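## Task

Pick up the printed block on the desk, set it on the closet's second shelf counting up from the floor, then close the closet door completely. The robot must not tip over or finish leaning, or the task fails. Anything that stays in place only because the robot is holding it at the end does not count.

## Robot and tools

ROBOT. TidyBot++: a wheeled base (0.54 m long, 0.50 m wide, 0.38 m tall) on four driven casters, carrying a single seven-joint arm with a two-finger gripper. The shoulder sits 0.12 m ahead of the base centre and 0.68 m off the floor. Cameras: base_camera (fixed on the base, looking forward) and wrist_camera (looks along the hand). Occasionally a loose object gets nudged by something outside the robot.

FRAMES. Base frame: origin on the floor below the base centre, x forward, y left, z up. hand_pose is reported in it: the point between the finger pads; its z axis runs out along the fingers, its y axis is the closing direction. Odometry frame = base frame where the scene began. base_odometry counts wheel rotation, so slip looks like travel; heading is positive to the left, -3.142 to 3.142. base_tilt is in degrees, forward and right positive. Both carry a fixed bias near 1 degree plus noise.

execute_actions. Arguments: actions (a list holding one action, or empty to just read state and images) and cameras (list of base_camera, wrist_camera or all; omitted/null/all gives every camera, [] gives none; an unknown name rejects the call). One action may contain:
- base: exactly one relative move from where the base last measured itself: translate_m (metres, forward +, -2 to 2), strafe_m (metres, left +, -2 to 2) or rotate_rad (radians, counter-clockwise from above +, -6.3 to 6.3). These are offsets, not poses.
- joints: absolute targets by name, radians: joint_1_rad (any angle; whole arm about vertical, positive = clockwise from above, opposite to rotate_rad), joint_2_rad shoulder -2.249 to 2.249, joint_3_rad any angle, joint_4_rad elbow -2.579 to 2.579, joint_5_rad any angle, joint_6_rad wrist -2.099 to 2.099, joint_7_rad any angle (hand pointing down: positive turns counter-clockwise from above; at 1.57 fingers open left/right). gripper_pos 0 (open, about 85 mm gap) to 1 (closed); gap is roughly 85 x (1 - gripper_pos) mm. Done tolerances: ±0.039 for joints 1-4, ±0.056 for 5-7, ±0.03 gripper. Unbounded joints take the short way; to go further send steps under half a turn.
- speeds: caps for that action only: translate_m and strafe_m 0.05-0.5 m/s, rotate_rad 0.1-1.57 rad/s (top values are defaults). A base move needing over 8.667 s is rejected; no action runs past 15 s.
Base and arm motions start together. Out-of-range values or unknown keys reject the whole call with no motion. Omitted joints may keep pushing toward old targets.

ARM GEOMETRY. Upper arm 0.42 m, forearm 0.31 m, hand 0.31 m to the hand point. With joint_1_rad 0, joint_3_rad 3.14, joint_5_rad 0 (near the start) the arm is in the vertical x-z plane. Angles from vertical (forward +): upper arm = j2, forearm = j2 - j4, hand = j2 - j4 - j6; forward reach and height above the shoulder are sums of length times sin and cos of those. Joints 1-4 move up to 1.39 rad/s, 5-7 up to 1.22. Folded at start, hand down, reaching 0.08 m ahead of the base, elbow up to 1.15 m high. A downward hand reaches at most about 0.94 m above the floor, only near the base. Closed fingertips project about 20 mm beyond the hand point.

RESULTS. base_status and joint_status per motion: done (base: wheels turned the full amount, even if slipping or blocked short), off_target (stopped away from target, may still push), contact_stop/time_out (base only; target dropped, holds position), not_followed (arm targets withheld by the self-collision check, shown with joint command not followed and a cause line; the targets may be retried later). Gripper off_target at 1 means it holds something; done at 1 means empty. on_its_own lists uncommanded motion. motor_effort gives percent of max, bracket = peak of last action; noisy and biased. ARM HIT flags a hard hit on the base or arm itself. Motor temperatures list one value per arm joint; MOTOR HOT from 60 °C, OVER-TEMPERATURE FAULT at 75 °C (arm sags, keys report limit_stop_at_motor_heat; resend). A torque sensor at its limit (104.5 N m joints 1-4, 51.3 joints 5-7) freezes the arm and gripper for 10 s and skips the rest of the call; the base keeps going. If any result reports a stop, later motion calls in that reply are skipped.

ACCURACY. Friction and load leave joints a bit off; correct by sending last command + (wanted - read). Never command a loaded joint to its read angle, the arm will sink. hand_pose may be 1-2 cm wrong; trust the cameras. Odometry drifts several cm and degrees over many moves.

OTHER TOOLS. wait(seconds 0-10): nothing new commanded, returns state and images. zoom_image(camera, region [x0,y0,x1,y1] pixels from top-left, at most 504x504) of the latest full image. read_manual(section "licences"): licence texts only. finished_scene(scene): ends the current scene by number, irreversible, reports success; the goal must hold afterward.

AVOID. Tipping: don't drive while the arm is snagged above about 0.8 m; sideways pushes on a raised hand can lift wheels; back off or retract to recover a lean. Blocked base or arm keeps pushing hard. Drops, slips, slams and forceful pushes are penalised; prefer short, careful moves, and release the block and the door before finishing.

Each tool is called after "Emit:" by a JSON object that holds its "method" and its "body", one argument or row to a line.

## Session

Emit:
{"method": "execute_actions", "body": {
  "actions": []
}}

Scene clock: 0.00 s.
Motor temperatures (°C, as the motors report them): [34 31 26 31 33 33 45]
base_odometry: x=+0.000 y=+0.000 heading=+0.000 (m, m, rad; odometry frame)
base_tilt: forward=+1.1 right=+0.4 (deg)
base_status: not commanded
joint_positions: joint_1_rad=+0.027 joint_2_rad=-0.386 joint_3_rad=+3.172 joint_4_rad=-2.525 joint_5_rad=-0.039 joint_6_rad=-0.909 joint_7_rad=+1.608 gripper_pos=+0.000
joint_status: not commanded
motor_effort: joint_1_rad=+0 joint_2_rad=+0 joint_3_rad=+1 joint_4_rad=+15 joint_5_rad=+0 joint_6_rad=+1 joint_7_rad=+1 (%)
hand_pose: x=+0.2553 y=+0.0045 z=+0.5928 quat_wxyz=(-0.019, +0.998, -0.021, +0.047) (m; base frame)
pictures: base_camera, wrist_camera
Images, in order (width x height): base_camera 644x364, wrist_camera 644x476.

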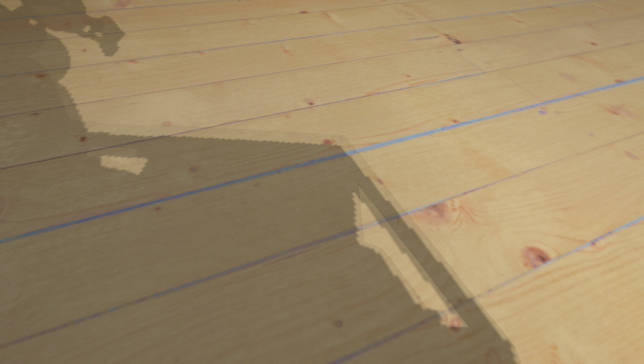

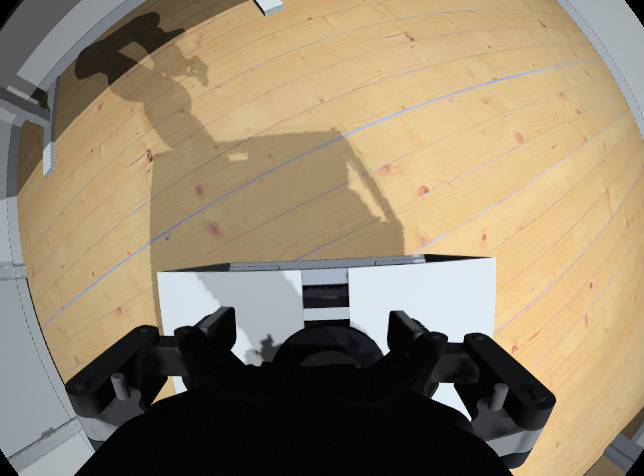

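Fisheye wrist camera. Look horizontally.

Emit:
{"method": "execute_actions", "body": {
  "actions": [
    {"joints":{"joint_2_rad":-0.4,"joint_4_rad":-2.0,"joint_6_rad":-0.2}}
  ],
  "cameras": ["wrist_camera"]
}}

Emit:
{"method": "execute_actions", "body": {
  "actions": [
    {"joints":{"joint_1_rad":-1.8}}
  ],
  "cameras": ["wrist_camera"]
}}

Emit:
{"method": "execute_actions", "body": {
  "actions": [
    {"joints":{"joint_1_rad":2.2}}
  ],
  "cameras": ["wrist_camera"]
}}

Scene clock: 7.73 s.
Motor temperatures (°C, as the motors report them): [34 31 26 31 33 33 45]
base_odometry: x=+0.000 y=+0.000 heading=+0.000 (m, m, rad; odometry frame)
base_tilt: forward=+1.1 right=+0.4 (deg)
base_status: not commanded
joint_positions: joint_1_rad=+0.027 joint_2_rad=-0.386 joint_3_rad=+3.172 joint_4_rad=-2.006 joint_5_rad=-0.039 joint_6_rad=-0.237 joint_7_rad=+1.608 gripper_pos=+0.000
joint_status: all done
motor_effort: joint_1_rad=+0(0) joint_2_rad=-7(8) joint_3_rad=+0(1) joint_4_rad=+21(21) joint_5_rad=+0(1) joint_6_rad=+8(8) joint_7_rad=+1(1) (%)
hand_pose: x=+0.5731 y=-0.0240 z=+0.9685 quat_wxyz=(+0.008, +0.800, -0.023, +0.599) (m; base frame)
pictures: wrist_camera
Images, in order (width x height): wrist_camera 644x476.

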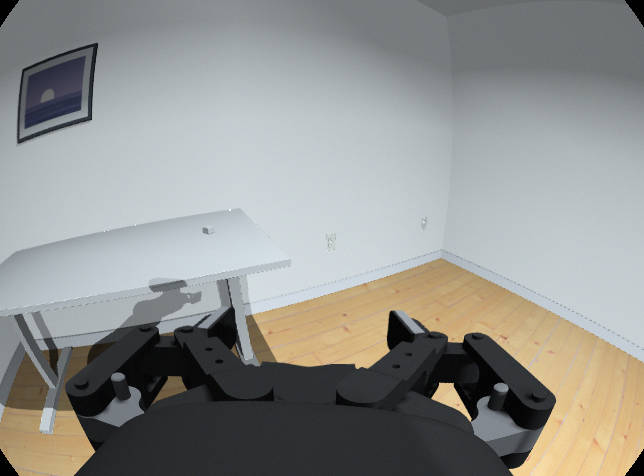

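Scene clock: 10.73 s.
Motor temperatures (°C, as the motors report them): [34 31 26 31 33 33 45]
base_odometry: x=+0.000 y=+0.000 heading=+0.000 (m, m, rad; odometry frame)
base_tilt: forward=+1.1 right=+0.4 (deg)
base_status: not commanded
joint_positions: joint_1_rad=-1.777 joint_2_rad=-0.386 joint_3_rad=+3.172 joint_4_rad=-2.006 joint_5_rad=-0.039 joint_6_rad=-0.237 joint_7_rad=+1.608 gripper_pos=+0.000
joint_status: all done
motor_effort: joint_1_rad=+1(2) joint_2_rad=-7(9) joint_3_rad=+0(1) joint_4_rad=+21(21) joint_5_rad=+1(1) joint_6_rad=+8(8) joint_7_rad=+1(1) (%)
hand_pose: x=+0.0375 y=+0.4474 z=+0.9685 quat_wxyz=(-0.465, +0.514, +0.613, +0.378) (m; base frame)
pictures: wrist_camera
Images, in order (width x height): wrist_camera 644x476.

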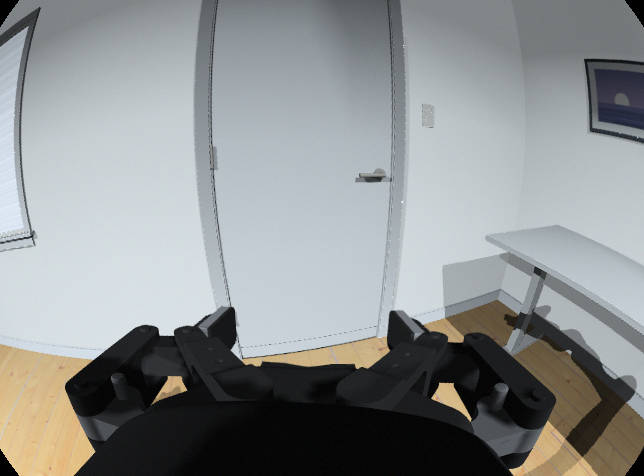

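Scene clock: 14.03 s.
Motor temperatures (°C, as the motors report them): [34 31 26 31 33 33 45]
base_odometry: x=+0.000 y=+0.000 heading=+0.000 (m, m, rad; odometry frame)
base_tilt: forward=+1.1 right=+0.4 (deg)
base_status: not commanded
joint_positions: joint_1_rad=-4.060 joint_2_rad=-0.386 joint_3_rad=+3.172 joint_4_rad=-2.006 joint_5_rad=-0.039 joint_6_rad=-0.237 joint_7_rad=+1.608 gripper_pos=+0.000
joint_status: all done
motor_effort: joint_1_rad=+0(0) joint_2_rad=-7(7) joint_3_rad=+0(1) joint_4_rad=+21(21) joint_5_rad=+0(1) joint_6_rad=+8(8) joint_7_rad=+1(1) (%)
hand_pose: x=-0.1663 y=-0.3541 z=+0.9685 quat_wxyz=(-0.537, -0.344, +0.723, -0.266) (m; base frame)
pictures: wrist_camera
Images, in order (width x height): wrist_camera 644x476.

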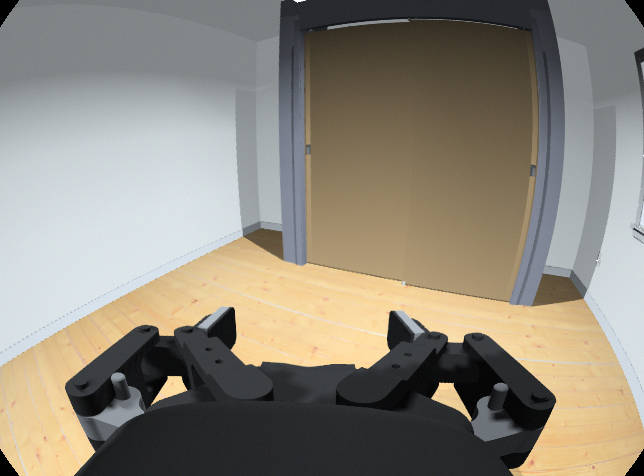

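Emit:
{"method": "execute_actions", "body": {
  "actions": [
    {"base":{"rotate_rad":-2.78},"joints":{"joint_1_rad":0,"joint_6_rad":0.05}}
  ]
}}

Emit:
{"method": "execute_actions", "body": {
  "actions": [
    {"base":{"translate_m":0.5}}
  ]
}}

Scene clock: 22.67 s.
Motor temperatures (°C, as the motors report them): [34 31 26 32 33 33 45]
base_odometry: x=+0.000 y=+0.000 heading=-2.779 (m, m, rad; odometry frame)
base_tilt: forward=+1.1 right=+0.4 (deg)
base_status: done
joint_positions: joint_1_rad=-6.260 joint_2_rad=-0.386 joint_3_rad=+3.172 joint_4_rad=-2.006 joint_5_rad=-0.039 joint_6_rad=+0.006 joint_7_rad=+1.608 gripper_pos=+0.000
joint_status: all done
motor_effort: joint_1_rad=+0(2) joint_2_rad=-7(9) joint_3_rad=+0(0) joint_4_rad=+21(20) joint_5_rad=+1(0) joint_6_rad=+8(8) joint_7_rad=+1(1) (%)
hand_pose: x=+0.5854 y=-0.0265 z=+1.0429 quat_wxyz=(-0.013, -0.722, +0.023, -0.692) (m; base frame)
pictures: base_camera, wrist_camera
Images, in order (width x height): base_camera 644x364, wrist_camera 644x476.

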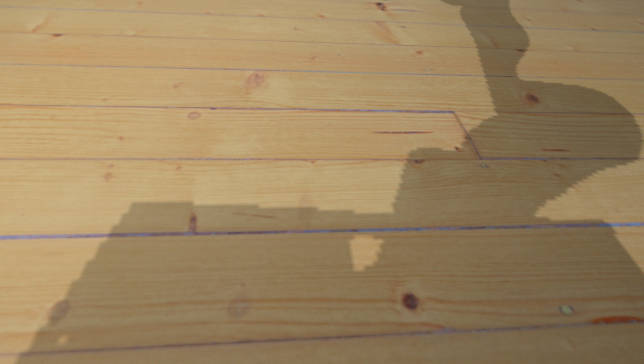

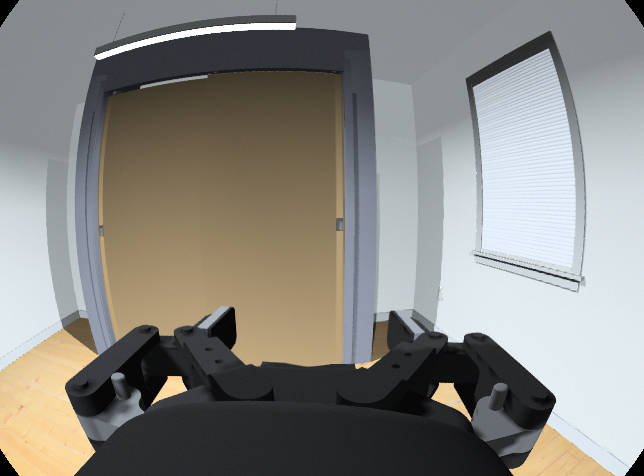

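Scene clock: 25.03 s.
Motor temperatures (°C, as the motors report them): [34 31 26 32 33 33 45]
base_odometry: x=-0.468 y=-0.177 heading=-2.780 (m, m, rad; odometry frame)
base_tilt: forward=+1.1 right=+0.4 (deg)
base_status: done
joint_positions: joint_1_rad=-6.260 joint_2_rad=-0.390 joint_3_rad=+3.172 joint_4_rad=-2.005 joint_5_rad=-0.039 joint_6_rad=+0.010 joint_7_rad=+1.608 gripper_pos=+0.000
joint_status: not commanded
motor_effort: joint_1_rad=+1(0) joint_2_rad=-7(12) joint_3_rad=+0(1) joint_4_rad=+21(22) joint_5_rad=+1(1) joint_6_rad=+8(9) joint_7_rad=+1(1) (%)
hand_pose: x=+0.5839 y=-0.0265 z=+1.0461 quat_wxyz=(-0.013, -0.719, +0.023, -0.694) (m; base frame)
pictures: base_camera, wrist_camera
Images, in order (width x height): base_camera 644x364, wrist_camera 644x476.

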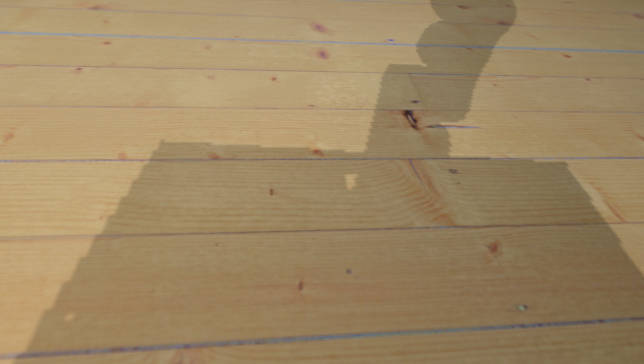

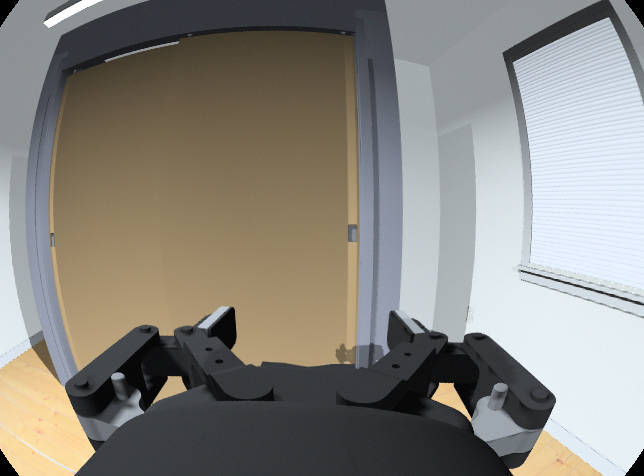

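Emit:
{"method": "execute_actions", "body": {
  "actions": [
    {"base":{"translate_m":0.6},"joints":{"gripper_pos":1,"joint_1_rad":-0.05,"joint_4_rad":-1.96,"joint_6_rad":0.05}}
  ]
}}

Emit:
{"method": "zoom_image", "body": {
  "camera": "wrist_camera",
  "region": [280,160,480,320]
}}

Scene clock: 32.47 s.
Motor temperatures (°C, as the motors report them): [34 31 26 32 33 33 45]
base_odometry: x=-1.030 y=-0.388 heading=-2.781 (m, m, rad; odometry frame)
base_tilt: forward=+1.1 right=+0.4 (deg)
base_status: done
joint_positions: joint_1_rad=-6.312 joint_2_rad=-0.393 joint_3_rad=+3.172 joint_4_rad=-1.966 joint_5_rad=-0.039 joint_6_rad=+0.011 joint_7_rad=+1.608 gripper_pos=+0.999
joint_status: all done
motor_effort: joint_1_rad=+1(0) joint_2_rad=-7(11) joint_3_rad=+1(1) joint_4_rad=+21(21) joint_5_rad=+1(1) joint_6_rad=+8(8) joint_7_rad=+1(1) (%)
hand_pose: x=+0.5837 y=-0.0029 z=+1.0731 quat_wxyz=(+0.005, -0.704, +0.005, -0.711) (m; base frame)
pictures: base_camera, wrist_camera
Images, in order (width x height): base_camera 644x364, wrist_camera 644x476.

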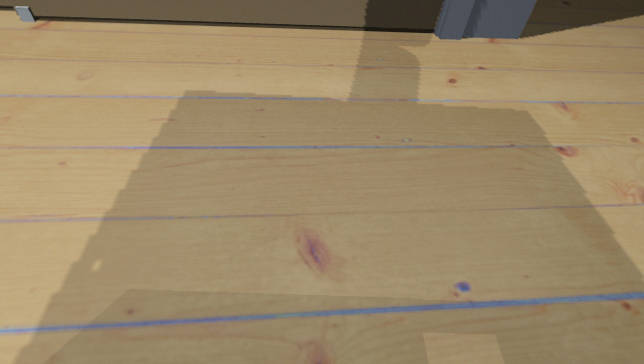

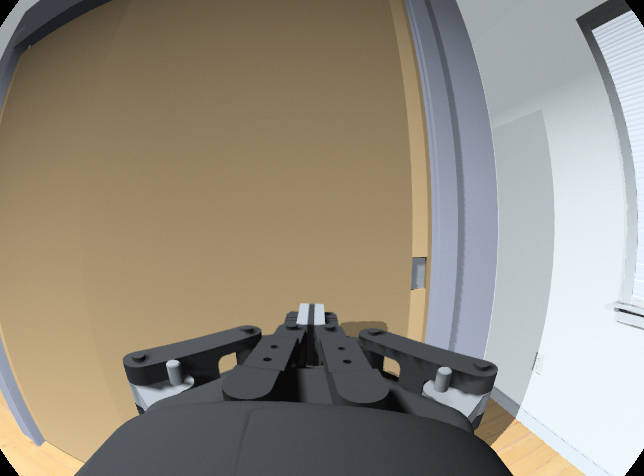

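Region (280, 160, 480, 320) of wrist_camera's 644x476 image, scaled by 2.520; it fills the top 403 rows of this view, and the rest is white.

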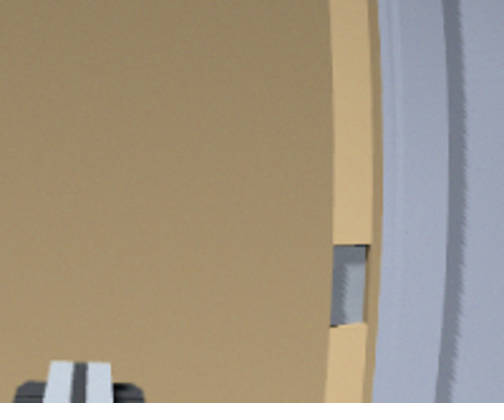

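Emit:
{"method": "execute_actions", "body": {
  "actions": [
    {"base":{"strafe_m":-0.22},"joints":{"joint_4_rad":-2.0,"joint_6_rad":0.02}}
  ],
  "cameras": ["wrist_camera"]
}}

Emit:
{"method": "execute_actions", "body": {
  "actions": [
    {"base":{"translate_m":0.15}}
  ],
  "cameras": ["wrist_camera"]
}}

Scene clock: 43.13 s.
Motor temperatures (°C, as the motors report them): [34 31 26 32 33 33 45]
base_odometry: x=-1.107 y=-0.182 heading=-2.780 (m, m, rad; odometry frame)
base_tilt: forward=+1.1 right=+0.4 (deg)
base_status: done
joint_positions: joint_1_rad=-6.312 joint_2_rad=-0.393 joint_3_rad=+3.173 joint_4_rad=-1.996 joint_5_rad=-0.039 joint_6_rad=+0.011 joint_7_rad=+1.608 gripper_pos=+0.999
joint_status: all done
motor_effort: joint_1_rad=+0(1) joint_2_rad=-7(8) joint_3_rad=+1(3) joint_4_rad=+20(22) joint_5_rad=+0(1) joint_6_rad=+8(9) joint_7_rad=+0(1) (%)
hand_pose: x=+0.5835 y=-0.0034 z=+1.0540 quat_wxyz=(+0.005, -0.714, +0.005, -0.700) (m; base frame)
pictures: wrist_camera
Images, in order (width x height): wrist_camera 644x476.

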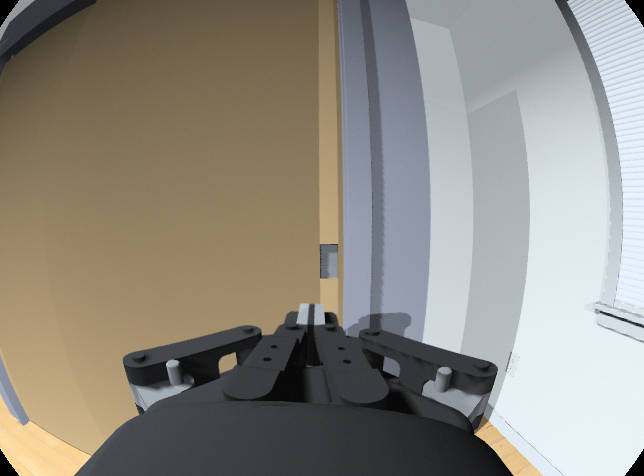

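Scene clock: 44.60 s.
Motor temperatures (°C, as the motors report them): [34 31 26 32 33 33 45]
base_odometry: x=-1.248 y=-0.235 heading=-2.780 (m, m, rad; odometry frame)
base_tilt: forward=+1.1 right=+0.4 (deg)
base_status: done
joint_positions: joint_1_rad=-6.312 joint_2_rad=-0.393 joint_3_rad=+3.173 joint_4_rad=-1.996 joint_5_rad=-0.039 joint_6_rad=+0.011 joint_7_rad=+1.608 gripper_pos=+0.999
joint_status: not commanded
motor_effort: joint_1_rad=+0(1) joint_2_rad=-7(12) joint_3_rad=+1(1) joint_4_rad=+22(22) joint_5_rad=+0(1) joint_6_rad=+8(9) joint_7_rad=+1(1) (%)
hand_pose: x=+0.5838 y=-0.0034 z=+1.0536 quat_wxyz=(+0.005, -0.715, +0.005, -0.699) (m; base frame)
pictures: wrist_camera
Images, in order (width x height): wrist_camera 644x476.

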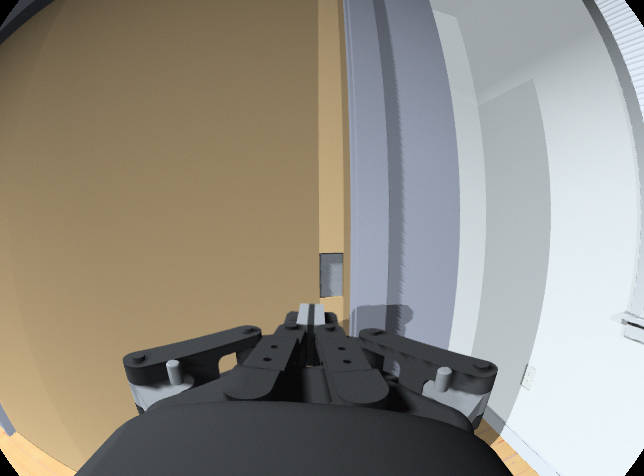

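Emit:
{"method": "execute_actions", "body": {
  "actions": [
    {"base":{"strafe_m":-0.025}}
  ],
  "cameras": []
}}

Emit:
{"method": "execute_actions", "body": {
  "actions": [
    {"base":{"translate_m":0.15}}
  ],
  "cameras": ["wrist_camera"]
}}

Emit:
{"method": "execute_actions", "body": {
  "actions": [
    {"joints":{"joint_7_rad":0.04}}
  ],
  "cameras": ["wrist_camera"]
}}

Scene clock: 53.03 s.
Motor temperatures (°C, as the motors report them): [34 31 26 32 33 33 45]
base_odometry: x=-1.257 y=-0.212 heading=-2.780 (m, m, rad; odometry frame)
base_tilt: forward=+1.1 right=+0.4 (deg)
base_status: done
joint_positions: joint_1_rad=-6.313 joint_2_rad=-0.393 joint_3_rad=+3.174 joint_4_rad=-1.996 joint_5_rad=-0.039 joint_6_rad=+0.011 joint_7_rad=+1.608 gripper_pos=+0.999
joint_status: not commanded
motor_effort: joint_1_rad=+0(1) joint_2_rad=-8(10) joint_3_rad=+0(3) joint_4_rad=+21(22) joint_5_rad=+0(1) joint_6_rad=+8(9) joint_7_rad=+1(1) (%)
hand_pose: x=+0.5838 y=-0.0035 z=+1.0536 quat_wxyz=(+0.005, -0.715, +0.005, -0.699) (m; base frame)
pictures: none
No camera images: the call's "cameras" was empty. Leave "cameras" out to get every camera's image.

Scene clock: 54.50 s.
Motor temperatures (°C, as the motors report them): [34 31 26 32 33 33 45]
base_odometry: x=-1.398 y=-0.265 heading=-2.780 (m, m, rad; odometry frame)
base_tilt: forward=+1.1 right=+0.4 (deg)
base_status: done
joint_positions: joint_1_rad=-6.313 joint_2_rad=-0.392 joint_3_rad=+3.174 joint_4_rad=-1.996 joint_5_rad=-0.039 joint_6_rad=+0.011 joint_7_rad=+1.608 gripper_pos=+0.999
joint_status: not commanded
motor_effort: joint_1_rad=+0(0) joint_2_rad=-7(12) joint_3_rad=+0(1) joint_4_rad=+21(22) joint_5_rad=+1(1) joint_6_rad=+8(9) joint_7_rad=+2(1) (%)
hand_pose: x=+0.5839 y=-0.0035 z=+1.0535 quat_wxyz=(+0.005, -0.715, +0.005, -0.699) (m; base frame)
pictures: wrist_camera
Images, in order (width x height): wrist_camera 644x476.

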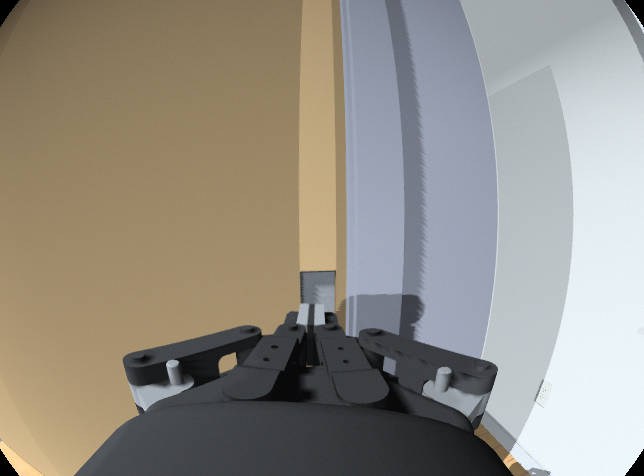

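Scene clock: 56.27 s.
Motor temperatures (°C, as the motors report them): [34 31 26 32 33 33 45]
base_odometry: x=-1.398 y=-0.265 heading=-2.780 (m, m, rad; odometry frame)
base_tilt: forward=+1.1 right=+0.5 (deg)
base_status: not commanded
joint_positions: joint_1_rad=-6.313 joint_2_rad=-0.392 joint_3_rad=+3.174 joint_4_rad=-1.996 joint_5_rad=-0.039 joint_6_rad=+0.011 joint_7_rad=+0.049 gripper_pos=+0.999
joint_status: all done
motor_effort: joint_1_rad=+0(1) joint_2_rad=-8(8) joint_3_rad=+0(0) joint_4_rad=+22(21) joint_5_rad=+1(1) joint_6_rad=+8(8) joint_7_rad=+1(2) (%)
hand_pose: x=+0.5839 y=-0.0035 z=+1.0535 quat_wxyz=(+0.495, -0.505, +0.506, -0.494) (m; base frame)
pictures: wrist_camera
Images, in order (width x height): wrist_camera 644x476.

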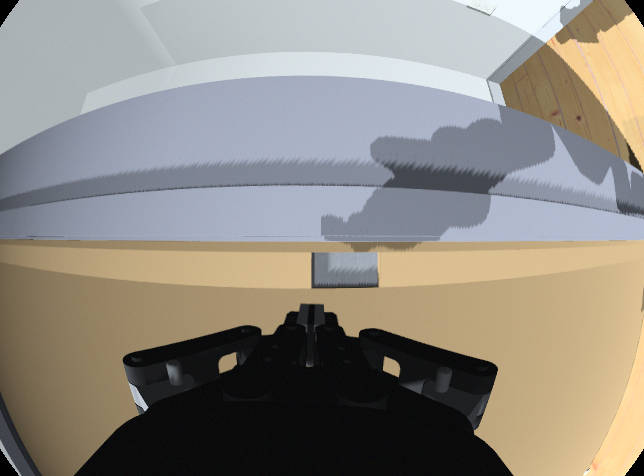

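Emit:
{"method": "execute_actions", "body": {
  "actions": [
    {"base":{"strafe_m":-0.02},"joints":{"joint_7_rad":3.15,"joint_4_rad":-2.11,"joint_6_rad":0.16}}
  ],
  "cameras": []
}}

Emit:
{"method": "execute_actions", "body": {
  "actions": [
    {"base":{"translate_m":0.09},"speeds":{"translate_m":0.1}}
  ],
  "cameras": ["wrist_camera"]
}}

Scene clock: 64.30 s.
Motor temperatures (°C, as the motors report them): [34 31 26 32 33 34 45]
base_odometry: x=-1.405 y=-0.246 heading=-2.780 (m, m, rad; odometry frame)
base_tilt: forward=+1.1 right=+0.4 (deg)
base_status: done
joint_positions: joint_1_rad=-6.313 joint_2_rad=-0.392 joint_3_rad=+3.174 joint_4_rad=-2.098 joint_5_rad=-0.039 joint_6_rad=+0.116 joint_7_rad=+3.141 gripper_pos=+0.999
joint_status: all done
motor_effort: joint_1_rad=+0(2) joint_2_rad=-7(9) joint_3_rad=+0(4) joint_4_rad=+21(22) joint_5_rad=+1(1) joint_6_rad=+8(9) joint_7_rad=+1(0) (%)
hand_pose: x=+0.5812 y=-0.0045 z=+1.0224 quat_wxyz=(-0.483, -0.519, -0.490, -0.507) (m; base frame)
pictures: none
No camera images: the call's "cameras" was empty. Leave "cameras" out to get every camera's image.

Scene clock: 65.77 s.
Motor temperatures (°C, as the motors report them): [34 31 26 32 33 34 45]
base_odometry: x=-1.489 y=-0.278 heading=-2.780 (m, m, rad; odometry frame)
base_tilt: forward=+1.1 right=+0.4 (deg)
base_status: done
joint_positions: joint_1_rad=-6.313 joint_2_rad=-0.394 joint_3_rad=+3.174 joint_4_rad=-2.099 joint_5_rad=-0.039 joint_6_rad=+0.118 joint_7_rad=+3.141 gripper_pos=+0.999
joint_status: not commanded
motor_effort: joint_1_rad=+0(1) joint_2_rad=-7(10) joint_3_rad=+0(1) joint_4_rad=+21(22) joint_5_rad=+0(0) joint_6_rad=+8(8) joint_7_rad=+1(1) (%)
hand_pose: x=+0.5805 y=-0.0046 z=+1.0232 quat_wxyz=(-0.484, -0.518, -0.490, -0.507) (m; base frame)
pictures: wrist_camera
Images, in order (width x height): wrist_camera 644x476.

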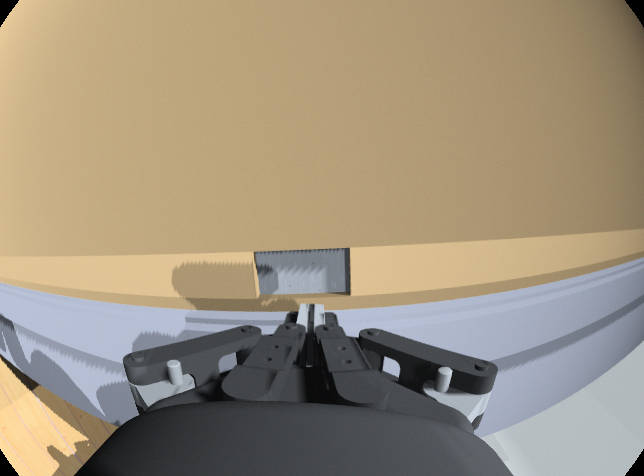

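Emit:
{"method": "execute_actions", "body": {
  "actions": [
    {"base":{"strafe_m":0.028}}
  ],
  "cameras": []
}}

Emit:
{"method": "execute_actions", "body": {
  "actions": [
    {"base":{"translate_m":0.045},"speeds":{"translate_m":0.05}}
  ],
  "cameras": ["wrist_camera"]
}}

Emit:
{"method": "execute_actions", "body": {
  "actions": [
    {"base":{"strafe_m":0.1},"speeds":{"strafe_m":0.06}}
  ],
  "cameras": ["wrist_camera"]
}}

Scene clock: 71.20 s.
Motor temperatures (°C, as the motors report them): [34 31 26 32 33 34 45]
base_odometry: x=-1.480 y=-0.304 heading=-2.780 (m, m, rad; odometry frame)
base_tilt: forward=+1.1 right=+0.4 (deg)
base_status: done
joint_positions: joint_1_rad=-6.313 joint_2_rad=-0.394 joint_3_rad=+3.173 joint_4_rad=-2.100 joint_5_rad=-0.039 joint_6_rad=+0.118 joint_7_rad=+3.141 gripper_pos=+0.999
joint_status: not commanded
motor_effort: joint_1_rad=+0(1) joint_2_rad=-7(9) joint_3_rad=+0(2) joint_4_rad=+21(22) joint_5_rad=+1(0) joint_6_rad=+8(8) joint_7_rad=+1(1) (%)
hand_pose: x=+0.5805 y=-0.0034 z=+1.0231 quat_wxyz=(-0.484, -0.518, -0.490, -0.508) (m; base frame)
pictures: none
No camera images: the call's "cameras" was empty. Leave "cameras" out to get every camera's image.

Scene clock: 72.57 s.
Motor temperatures (°C, as the motors report them): [34 31 26 32 33 34 45]
base_odometry: x=-1.522 y=-0.321 heading=-2.780 (m, m, rad; odometry frame)
base_tilt: forward=+1.1 right=+0.4 (deg)
base_status: done
joint_positions: joint_1_rad=-6.313 joint_2_rad=-0.395 joint_3_rad=+3.173 joint_4_rad=-2.100 joint_5_rad=-0.039 joint_6_rad=+0.119 joint_7_rad=+3.141 gripper_pos=+0.999
joint_status: not commanded
motor_effort: joint_1_rad=+0(0) joint_2_rad=-7(10) joint_3_rad=+0(0) joint_4_rad=+20(21) joint_5_rad=+1(1) joint_6_rad=+8(8) joint_7_rad=+1(0) (%)
hand_pose: x=+0.5801 y=-0.0035 z=+1.0234 quat_wxyz=(-0.484, -0.517, -0.490, -0.508) (m; base frame)
pictures: wrist_camera
Images, in order (width x height): wrist_camera 644x476.

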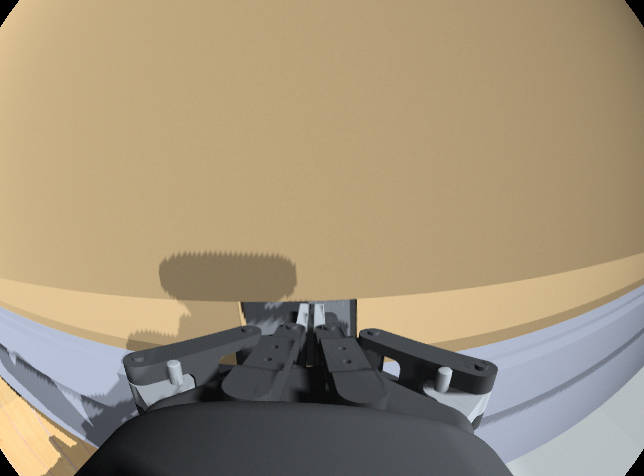

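Scene clock: 74.73 s.
Motor temperatures (°C, as the motors report them): [34 31 26 32 33 34 45]
base_odometry: x=-1.487 y=-0.414 heading=-2.780 (m, m, rad; odometry frame)
base_tilt: forward=+1.1 right=+0.4 (deg)
base_status: done
joint_positions: joint_1_rad=-6.313 joint_2_rad=-0.395 joint_3_rad=+3.173 joint_4_rad=-2.100 joint_5_rad=-0.039 joint_6_rad=+0.119 joint_7_rad=+3.141 gripper_pos=+0.999
joint_status: not commanded
motor_effort: joint_1_rad=+0(1) joint_2_rad=-7(8) joint_3_rad=+0(2) joint_4_rad=+21(21) joint_5_rad=+1(0) joint_6_rad=+8(8) joint_7_rad=+1(1) (%)
hand_pose: x=+0.5801 y=-0.0035 z=+1.0234 quat_wxyz=(-0.484, -0.517, -0.490, -0.508) (m; base frame)
pictures: wrist_camera
Images, in order (width x height): wrist_camera 644x476.

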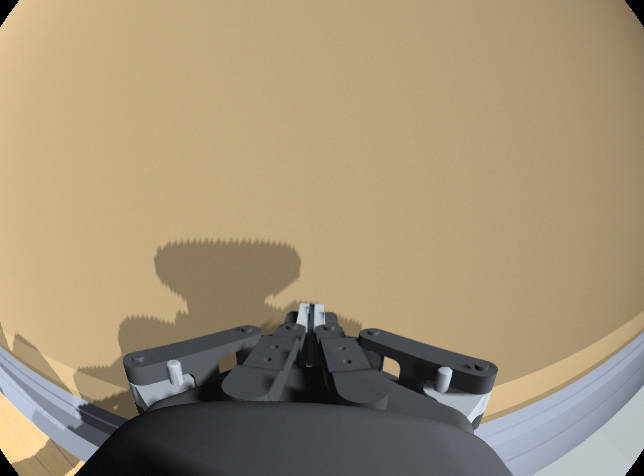

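Not deep enough.

Emit:
{"method": "execute_actions", "body": {
  "actions": [
    {"base":{"strafe_m":-0.103},"speeds":{"strafe_m":0.1}}
  ],
  "cameras": []
}}

Emit:
{"method": "execute_actions", "body": {
  "actions": [
    {"base":{"translate_m":0.03},"speeds":{"translate_m":0.05}}
  ],
  "cameras": ["wrist_camera"]
}}

Emit:
{"method": "execute_actions", "body": {
  "actions": [
    {"base":{"strafe_m":0.15},"speeds":{"strafe_m":0.06}}
  ]
}}

Scene clock: 80.30 s.
Motor temperatures (°C, as the motors report them): [34 31 26 32 33 34 45]
base_odometry: x=-1.523 y=-0.318 heading=-2.780 (m, m, rad; odometry frame)
base_tilt: forward=+1.1 right=+0.4 (deg)
base_status: done
joint_positions: joint_1_rad=-6.313 joint_2_rad=-0.395 joint_3_rad=+3.173 joint_4_rad=-2.100 joint_5_rad=-0.039 joint_6_rad=+0.119 joint_7_rad=+3.141 gripper_pos=+0.999
joint_status: not commanded
motor_effort: joint_1_rad=+0(2) joint_2_rad=-7(9) joint_3_rad=-1(2) joint_4_rad=+21(21) joint_5_rad=+0(1) joint_6_rad=+8(9) joint_7_rad=+1(1) (%)
hand_pose: x=+0.5801 y=-0.0034 z=+1.0233 quat_wxyz=(-0.484, -0.517, -0.490, -0.508) (m; base frame)
pictures: none
No camera images: the call's "cameras" was empty. Leave "cameras" out to get every camera's image.

Scene clock: 81.37 s.
Motor temperatures (°C, as the motors report them): [34 31 26 32 33 34 45]
base_odometry: x=-1.551 y=-0.329 heading=-2.780 (m, m, rad; odometry frame)
base_tilt: forward=+1.1 right=+0.4 (deg)
base_status: done
joint_positions: joint_1_rad=-6.314 joint_2_rad=-0.399 joint_3_rad=+3.175 joint_4_rad=-2.102 joint_5_rad=-0.039 joint_6_rad=+0.121 joint_7_rad=+3.141 gripper_pos=+0.999
joint_status: not commanded
motor_effort: joint_1_rad=+0(5) joint_2_rad=-7(10) joint_3_rad=+0(5) joint_4_rad=+21(22) joint_5_rad=+1(1) joint_6_rad=+8(9) joint_7_rad=+1(1) (%)
hand_pose: x=+0.5787 y=-0.0047 z=+1.0245 quat_wxyz=(-0.485, -0.517, -0.488, -0.509) (m; base frame)
pictures: wrist_camera
Images, in order (width x height): wrist_camera 644x476.

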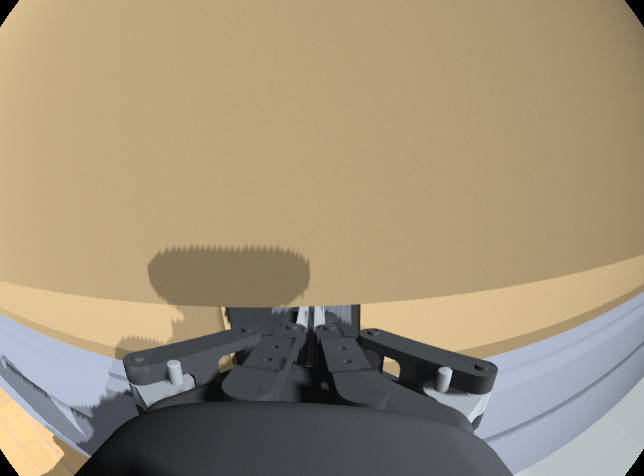

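Scene clock: 84.37 s.
Motor temperatures (°C, as the motors report them): [34 31 26 32 33 34 45]
base_odometry: x=-1.498 y=-0.469 heading=-2.780 (m, m, rad; odometry frame)
base_tilt: forward=+1.1 right=+0.4 (deg)
base_status: done
joint_positions: joint_1_rad=-6.301 joint_2_rad=-0.422 joint_3_rad=+3.216 joint_4_rad=-2.119 joint_5_rad=-0.039 joint_6_rad=+0.121 joint_7_rad=+3.141 gripper_pos=+0.999
joint_status: not commanded
motor_effort: joint_1_rad=-7(11) joint_2_rad=+2(8) joint_3_rad=-8(13) joint_4_rad=+25(24) joint_5_rad=+1(2) joint_6_rad=+10(10) joint_7_rad=+1(0) (%)
hand_pose: x=+0.5698 y=-0.0330 z=+1.0241 quat_wxyz=(-0.495, -0.532, -0.470, -0.502) (m; base frame)
pictures: base_camera, wrist_camera
Images, in order (width x height): base_camera 644x364, wrist_camera 644x476.

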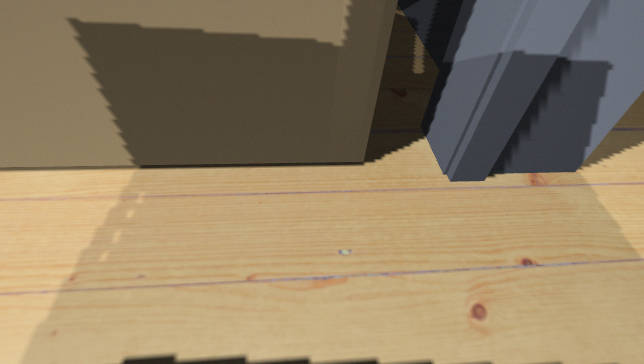

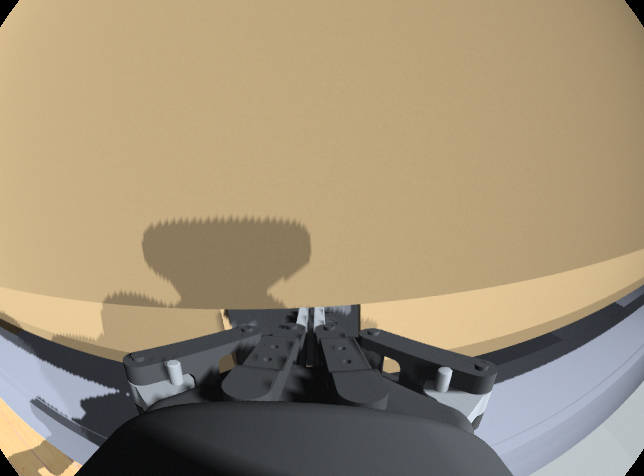

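Emit:
{"method": "execute_actions", "body": {
  "actions": [
    {"base":{"strafe_m":0.42},"speeds":{"strafe_m":0.12}}
  ]
}}

Emit:
{"method": "execute_actions", "body": {
  "actions": [
    {"base":{"translate_m":-0.4}}
  ],
  "cameras": []
}}

Emit:
{"method": "execute_actions", "body": {
  "actions": [
    {"base":{"strafe_m":-0.3},"joints":{"joint_7_rad":1.57,"joint_6_rad":-0.2,"gripper_pos":0}}
  ]
}}

Scene clock: 93.80 s.
Motor temperatures (°C, as the motors report them): [34 31 26 32 33 34 45]
base_odometry: x=-1.350 y=-0.862 heading=-2.780 (m, m, rad; odometry frame)
base_tilt: forward=+1.1 right=+0.5 (deg)
base_status: done
joint_positions: joint_1_rad=-6.233 joint_2_rad=-0.489 joint_3_rad=+3.284 joint_4_rad=-2.164 joint_5_rad=-0.039 joint_6_rad=+0.122 joint_7_rad=+3.141 gripper_pos=+0.999
joint_status: not commanded
motor_effort: joint_1_rad=-17(23) joint_2_rad=+16(17) joint_3_rad=-19(27) joint_4_rad=+32(33) joint_5_rad=+3(3) joint_6_rad=+15(15) joint_7_rad=+1(0) (%)
hand_pose: x=+0.5377 y=-0.0976 z=+1.0238 quat_wxyz=(-0.522, -0.563, -0.421, -0.484) (m; base frame)
pictures: base_camera, wrist_camera
Images, in order (width x height): base_camera 644x364, wrist_camera 644x476.

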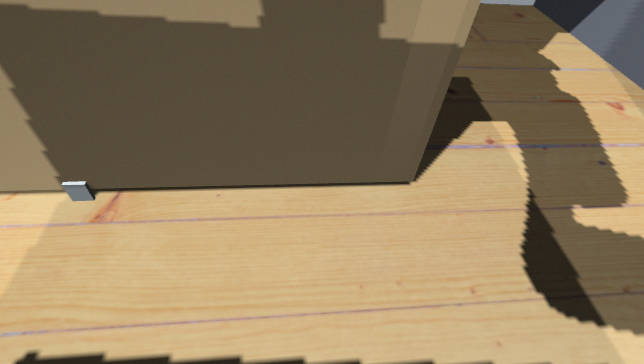

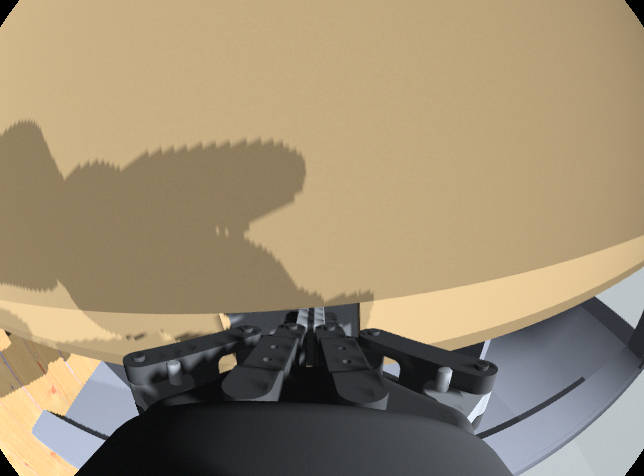

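Scene clock: 95.97 s.
Motor temperatures (°C, as the motors report them): [34 31 26 32 33 34 45]
base_odometry: x=-0.976 y=-0.721 heading=-2.781 (m, m, rad; odometry frame)
base_tilt: forward=+1.1 right=+0.4 (deg)
base_status: done
joint_positions: joint_1_rad=-6.325 joint_2_rad=-0.397 joint_3_rad=+3.167 joint_4_rad=-2.105 joint_5_rad=-0.039 joint_6_rad=+0.127 joint_7_rad=+3.141 gripper_pos=+0.999
joint_status: not commanded
motor_effort: joint_1_rad=+1(16) joint_2_rad=-7(17) joint_3_rad=+0(19) joint_4_rad=+21(32) joint_5_rad=+1(2) joint_6_rad=+8(15) joint_7_rad=+1(0) (%)
hand_pose: x=+0.5794 y=+0.0052 z=+1.0237 quat_wxyz=(-0.481, -0.511, -0.494, -0.513) (m; base frame)
pictures: none
No camera images: the call's "cameras" was empty. Leave "cameras" out to get every camera's image.

Scene clock: 97.87 s.
Motor temperatures (°C, as the motors report them): [34 31 26 32 33 34 45]
base_odometry: x=-1.081 y=-0.440 heading=-2.781 (m, m, rad; odometry frame)
base_tilt: forward=+1.1 right=+0.4 (deg)
base_status: done
joint_positions: joint_1_rad=-6.325 joint_2_rad=-0.397 joint_3_rad=+3.170 joint_4_rad=-2.105 joint_5_rad=-0.039 joint_6_rad=-0.161 joint_7_rad=+1.579 gripper_pos=+0.000
joint_status: all done
motor_effort: joint_1_rad=+0(1) joint_2_rad=-7(8) joint_3_rad=+0(2) joint_4_rad=+21(21) joint_5_rad=+1(1) joint_6_rad=+8(9) joint_7_rad=+1(1) (%)
hand_pose: x=+0.5656 y=+0.0077 z=+0.9355 quat_wxyz=(+0.021, -0.804, +0.007, -0.594) (m; base frame)
pictures: base_camera, wrist_camera
Images, in order (width x height): base_camera 644x364, wrist_camera 644x476.

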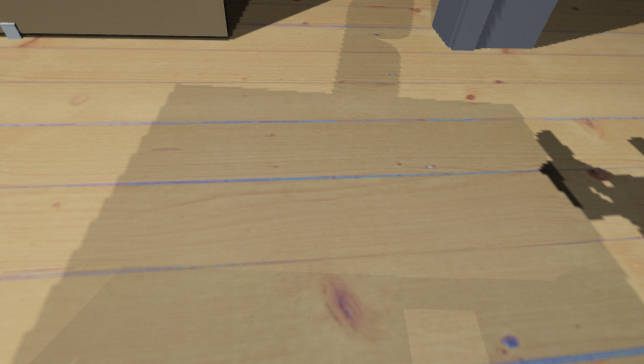

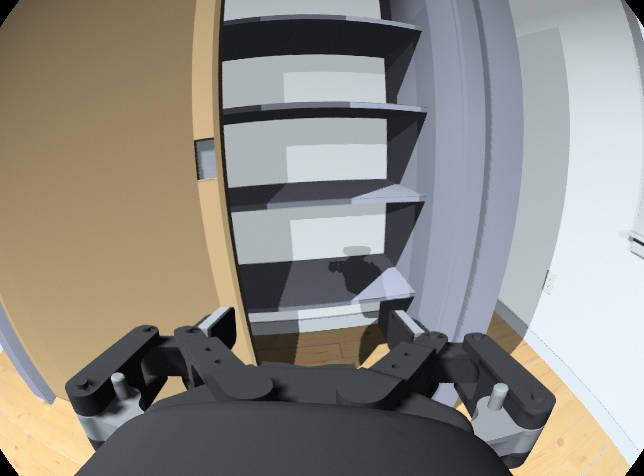

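Emit:
{"method": "execute_actions", "body": {
  "actions": [
    {"base":{"rotate_rad":3.11},"joints":{"joint_2_rad":-0.2,"joint_4_rad":-1.75,"joint_6_rad":-0.6}}
  ],
  "cameras": []
}}

Emit:
{"method": "execute_actions", "body": {
  "actions": [
    {"base":{"translate_m":1.6}}
  ]
}}

Scene clock: 105.30 s.
Motor temperatures (°C, as the motors report them): [34 31 26 32 33 34 45]
base_odometry: x=-1.081 y=-0.440 heading=+0.328 (m, m, rad; odometry frame)
base_tilt: forward=+1.1 right=+0.4 (deg)
base_status: done
joint_positions: joint_1_rad=-6.325 joint_2_rad=-0.202 joint_3_rad=+3.170 joint_4_rad=-1.758 joint_5_rad=-0.039 joint_6_rad=-0.556 joint_7_rad=+1.579 gripper_pos=+0.000
joint_status: all done
motor_effort: joint_1_rad=+0(2) joint_2_rad=-14(17) joint_3_rad=+0(2) joint_4_rad=+20(21) joint_5_rad=+1(0) joint_6_rad=+7(9) joint_7_rad=+1(1) (%)
hand_pose: x=+0.6159 y=+0.0133 z=+0.9384 quat_wxyz=(+0.021, -0.870, +0.001, -0.492) (m; base frame)
pictures: none
No camera images: the call's "cameras" was empty. Leave "cameras" out to get every camera's image.

Scene clock: 109.87 s.
Motor temperatures (°C, as the motors report them): [34 31 26 32 33 34 45]
base_odometry: x=+0.433 y=+0.079 heading=+0.329 (m, m, rad; odometry frame)
base_tilt: forward=+1.1 right=+0.4 (deg)
base_status: done
joint_positions: joint_1_rad=-6.325 joint_2_rad=-0.201 joint_3_rad=+3.170 joint_4_rad=-1.757 joint_5_rad=-0.039 joint_6_rad=-0.561 joint_7_rad=+1.579 gripper_pos=+0.000
joint_status: not commanded
motor_effort: joint_1_rad=+0(0) joint_2_rad=-13(17) joint_3_rad=+0(1) joint_4_rad=+20(21) joint_5_rad=+1(1) joint_6_rad=+7(7) joint_7_rad=+1(1) (%)
hand_pose: x=+0.6155 y=+0.0134 z=+0.9375 quat_wxyz=(+0.021, -0.871, +0.001, -0.490) (m; base frame)
pictures: base_camera, wrist_camera
Images, in order (width x height): base_camera 644x364, wrist_camera 644x476.

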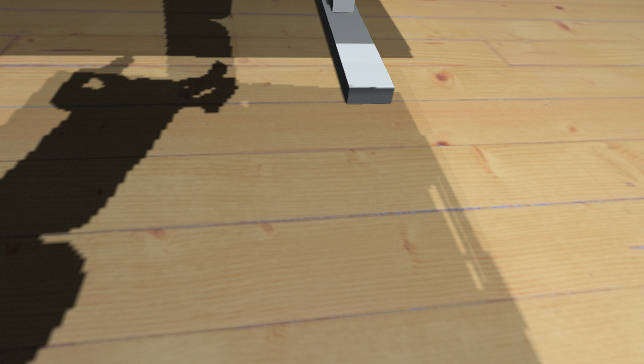

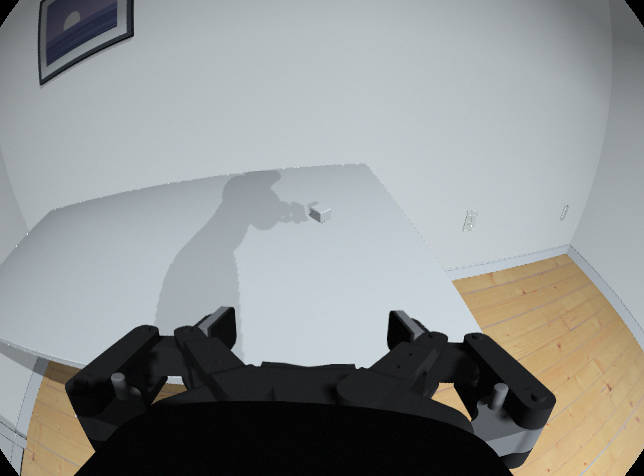

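Emit:
{"method": "execute_actions", "body": {
  "actions": [
    {"base":{"translate_m":0.3},"joints":{"joint_2_rad":0.3,"joint_4_rad":-1.3,"joint_6_rad":-0.75}}
  ]
}}

Scene clock: 115.77 s.
Motor temperatures (°C, as the motors report them): [34 31 26 32 33 34 45]
base_odometry: x=+0.717 y=+0.176 heading=+0.330 (m, m, rad; odometry frame)
base_tilt: forward=+1.1 right=+0.4 (deg)
base_status: done
joint_positions: joint_1_rad=-6.325 joint_2_rad=+0.309 joint_3_rad=+3.170 joint_4_rad=-1.311 joint_5_rad=-0.039 joint_6_rad=-0.706 joint_7_rad=+1.579 gripper_pos=+0.000
joint_status: all done
motor_effort: joint_1_rad=+0(0) joint_2_rad=-33(37) joint_3_rad=+0(0) joint_4_rad=+20(20) joint_5_rad=+1(0) joint_6_rad=+6(8) joint_7_rad=+1(1) (%)
hand_pose: x=+0.7876 y=+0.0207 z=+0.8536 quat_wxyz=(+0.015, -0.918, -0.004, -0.396) (m; base frame)
pictures: base_camera, wrist_camera
Images, in order (width x height): base_camera 644x364, wrist_camera 644x476.

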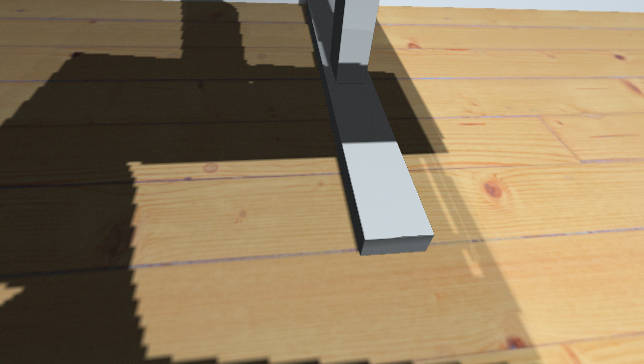

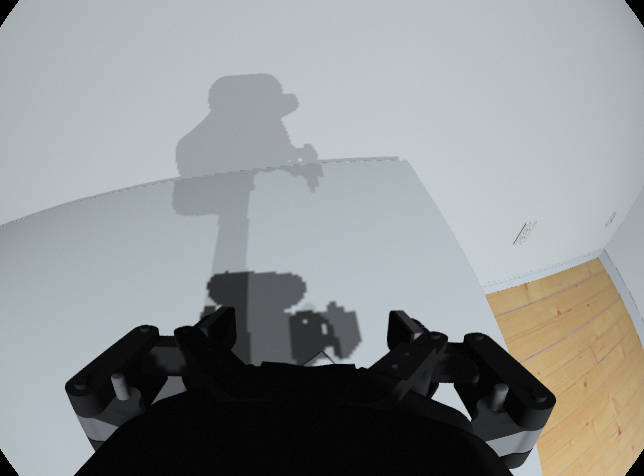

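Emit:
{"method": "execute_actions", "body": {
  "actions": [
    {"base":{"translate_m":-0.13}}
  ],
  "cameras": ["wrist_camera"]
}}

Scene clock: 121.20 s.
Motor temperatures (°C, as the motors report them): [34 31 26 32 33 34 45]
base_odometry: x=+0.593 y=+0.134 heading=+0.330 (m, m, rad; odometry frame)
base_tilt: forward=+1.1 right=+0.4 (deg)
base_status: done
joint_positions: joint_1_rad=-6.325 joint_2_rad=+0.303 joint_3_rad=+3.170 joint_4_rad=-1.309 joint_5_rad=-0.039 joint_6_rad=-0.710 joint_7_rad=+1.579 gripper_pos=+0.000
joint_status: not commanded
motor_effort: joint_1_rad=+0(3) joint_2_rad=-32(37) joint_3_rad=+0(2) joint_4_rad=+20(21) joint_5_rad=+1(0) joint_6_rad=+6(6) joint_7_rad=+1(2) (%)
hand_pose: x=+0.7861 y=+0.0206 z=+0.8582 quat_wxyz=(+0.015, -0.917, -0.004, -0.398) (m; base frame)
pictures: wrist_camera
Images, in order (width x height): wrist_camera 644x476.

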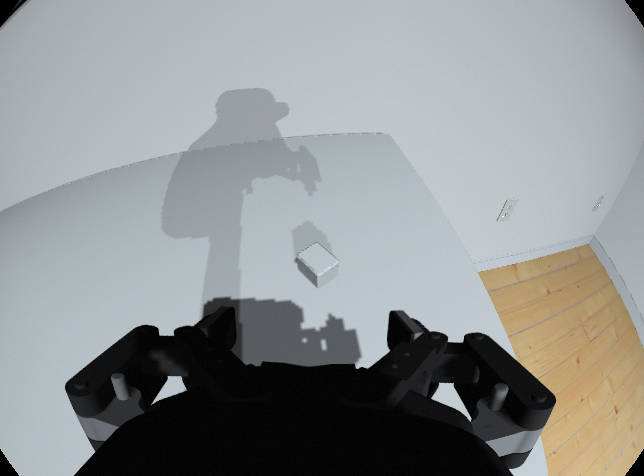

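Emit:
{"method": "execute_actions", "body": {
  "actions": [
    {"base":{"translate_m":0.06},"joints":{"joint_2_rad":0.41,"joint_7_rad":1.2}}
  ],
  "cameras": ["wrist_camera"]
}}

Scene clock: 126.37 s.
Motor temperatures (°C, as the motors report them): [34 31 26 32 33 34 45]
base_odometry: x=+0.650 y=+0.154 heading=+0.330 (m, m, rad; odometry frame)
base_tilt: forward=+1.1 right=+0.4 (deg)
base_status: done
joint_positions: joint_1_rad=-6.325 joint_2_rad=+0.416 joint_3_rad=+3.170 joint_4_rad=-1.304 joint_5_rad=-0.039 joint_6_rad=-0.711 joint_7_rad=+1.220 gripper_pos=+0.000
joint_status: all done
motor_effort: joint_1_rad=+0(2) joint_2_rad=-35(42) joint_3_rad=+0(2) joint_4_rad=+19(21) joint_5_rad=+1(0) joint_6_rad=+5(7) joint_7_rad=+1(1) (%)
hand_pose: x=+0.8030 y=+0.0213 z=+0.7839 quat_wxyz=(+0.075, -0.923, +0.164, -0.340) (m; base frame)
pictures: wrist_camera
Images, in order (width x height): wrist_camera 644x476.

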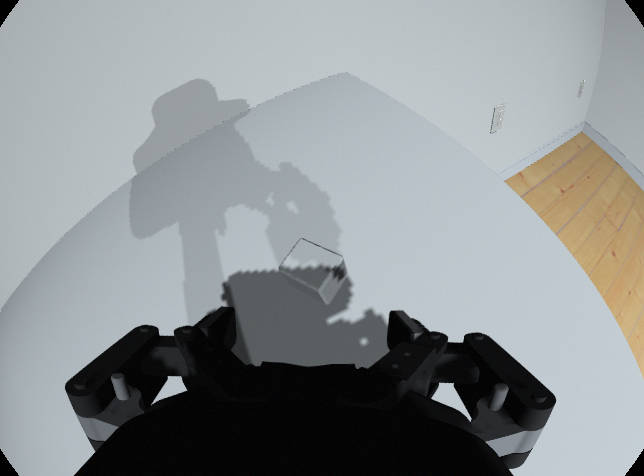

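Emit:
{"method": "execute_actions", "body": {
  "actions": [
    {"base":{"translate_m":0.045},"joints":{"joint_2_rad":0.43,"joint_7_rad":0.95}}
  ],
  "cameras": ["wrist_camera"]
}}

Scene clock: 130.43 s.
Motor temperatures (°C, as the motors report them): [34 31 26 32 33 34 45]
base_odometry: x=+0.693 y=+0.169 heading=+0.330 (m, m, rad; odometry frame)
base_tilt: forward=+1.1 right=+0.4 (deg)
base_status: done
joint_positions: joint_1_rad=-6.325 joint_2_rad=+0.423 joint_3_rad=+3.170 joint_4_rad=-1.304 joint_5_rad=-0.039 joint_6_rad=-0.711 joint_7_rad=+0.959 gripper_pos=+0.000
joint_status: all done
motor_effort: joint_1_rad=+0(2) joint_2_rad=-36(38) joint_3_rad=+0(1) joint_4_rad=+19(19) joint_5_rad=+1(0) joint_6_rad=+5(6) joint_7_rad=+1(2) (%)
hand_pose: x=+0.8037 y=+0.0214 z=+0.7791 quat_wxyz=(+0.117, -0.895, +0.283, -0.324) (m; base frame)
pictures: wrist_camera
Images, in order (width x height): wrist_camera 644x476.

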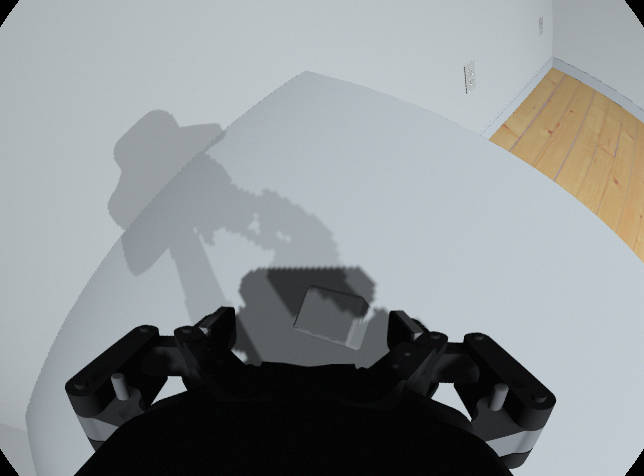

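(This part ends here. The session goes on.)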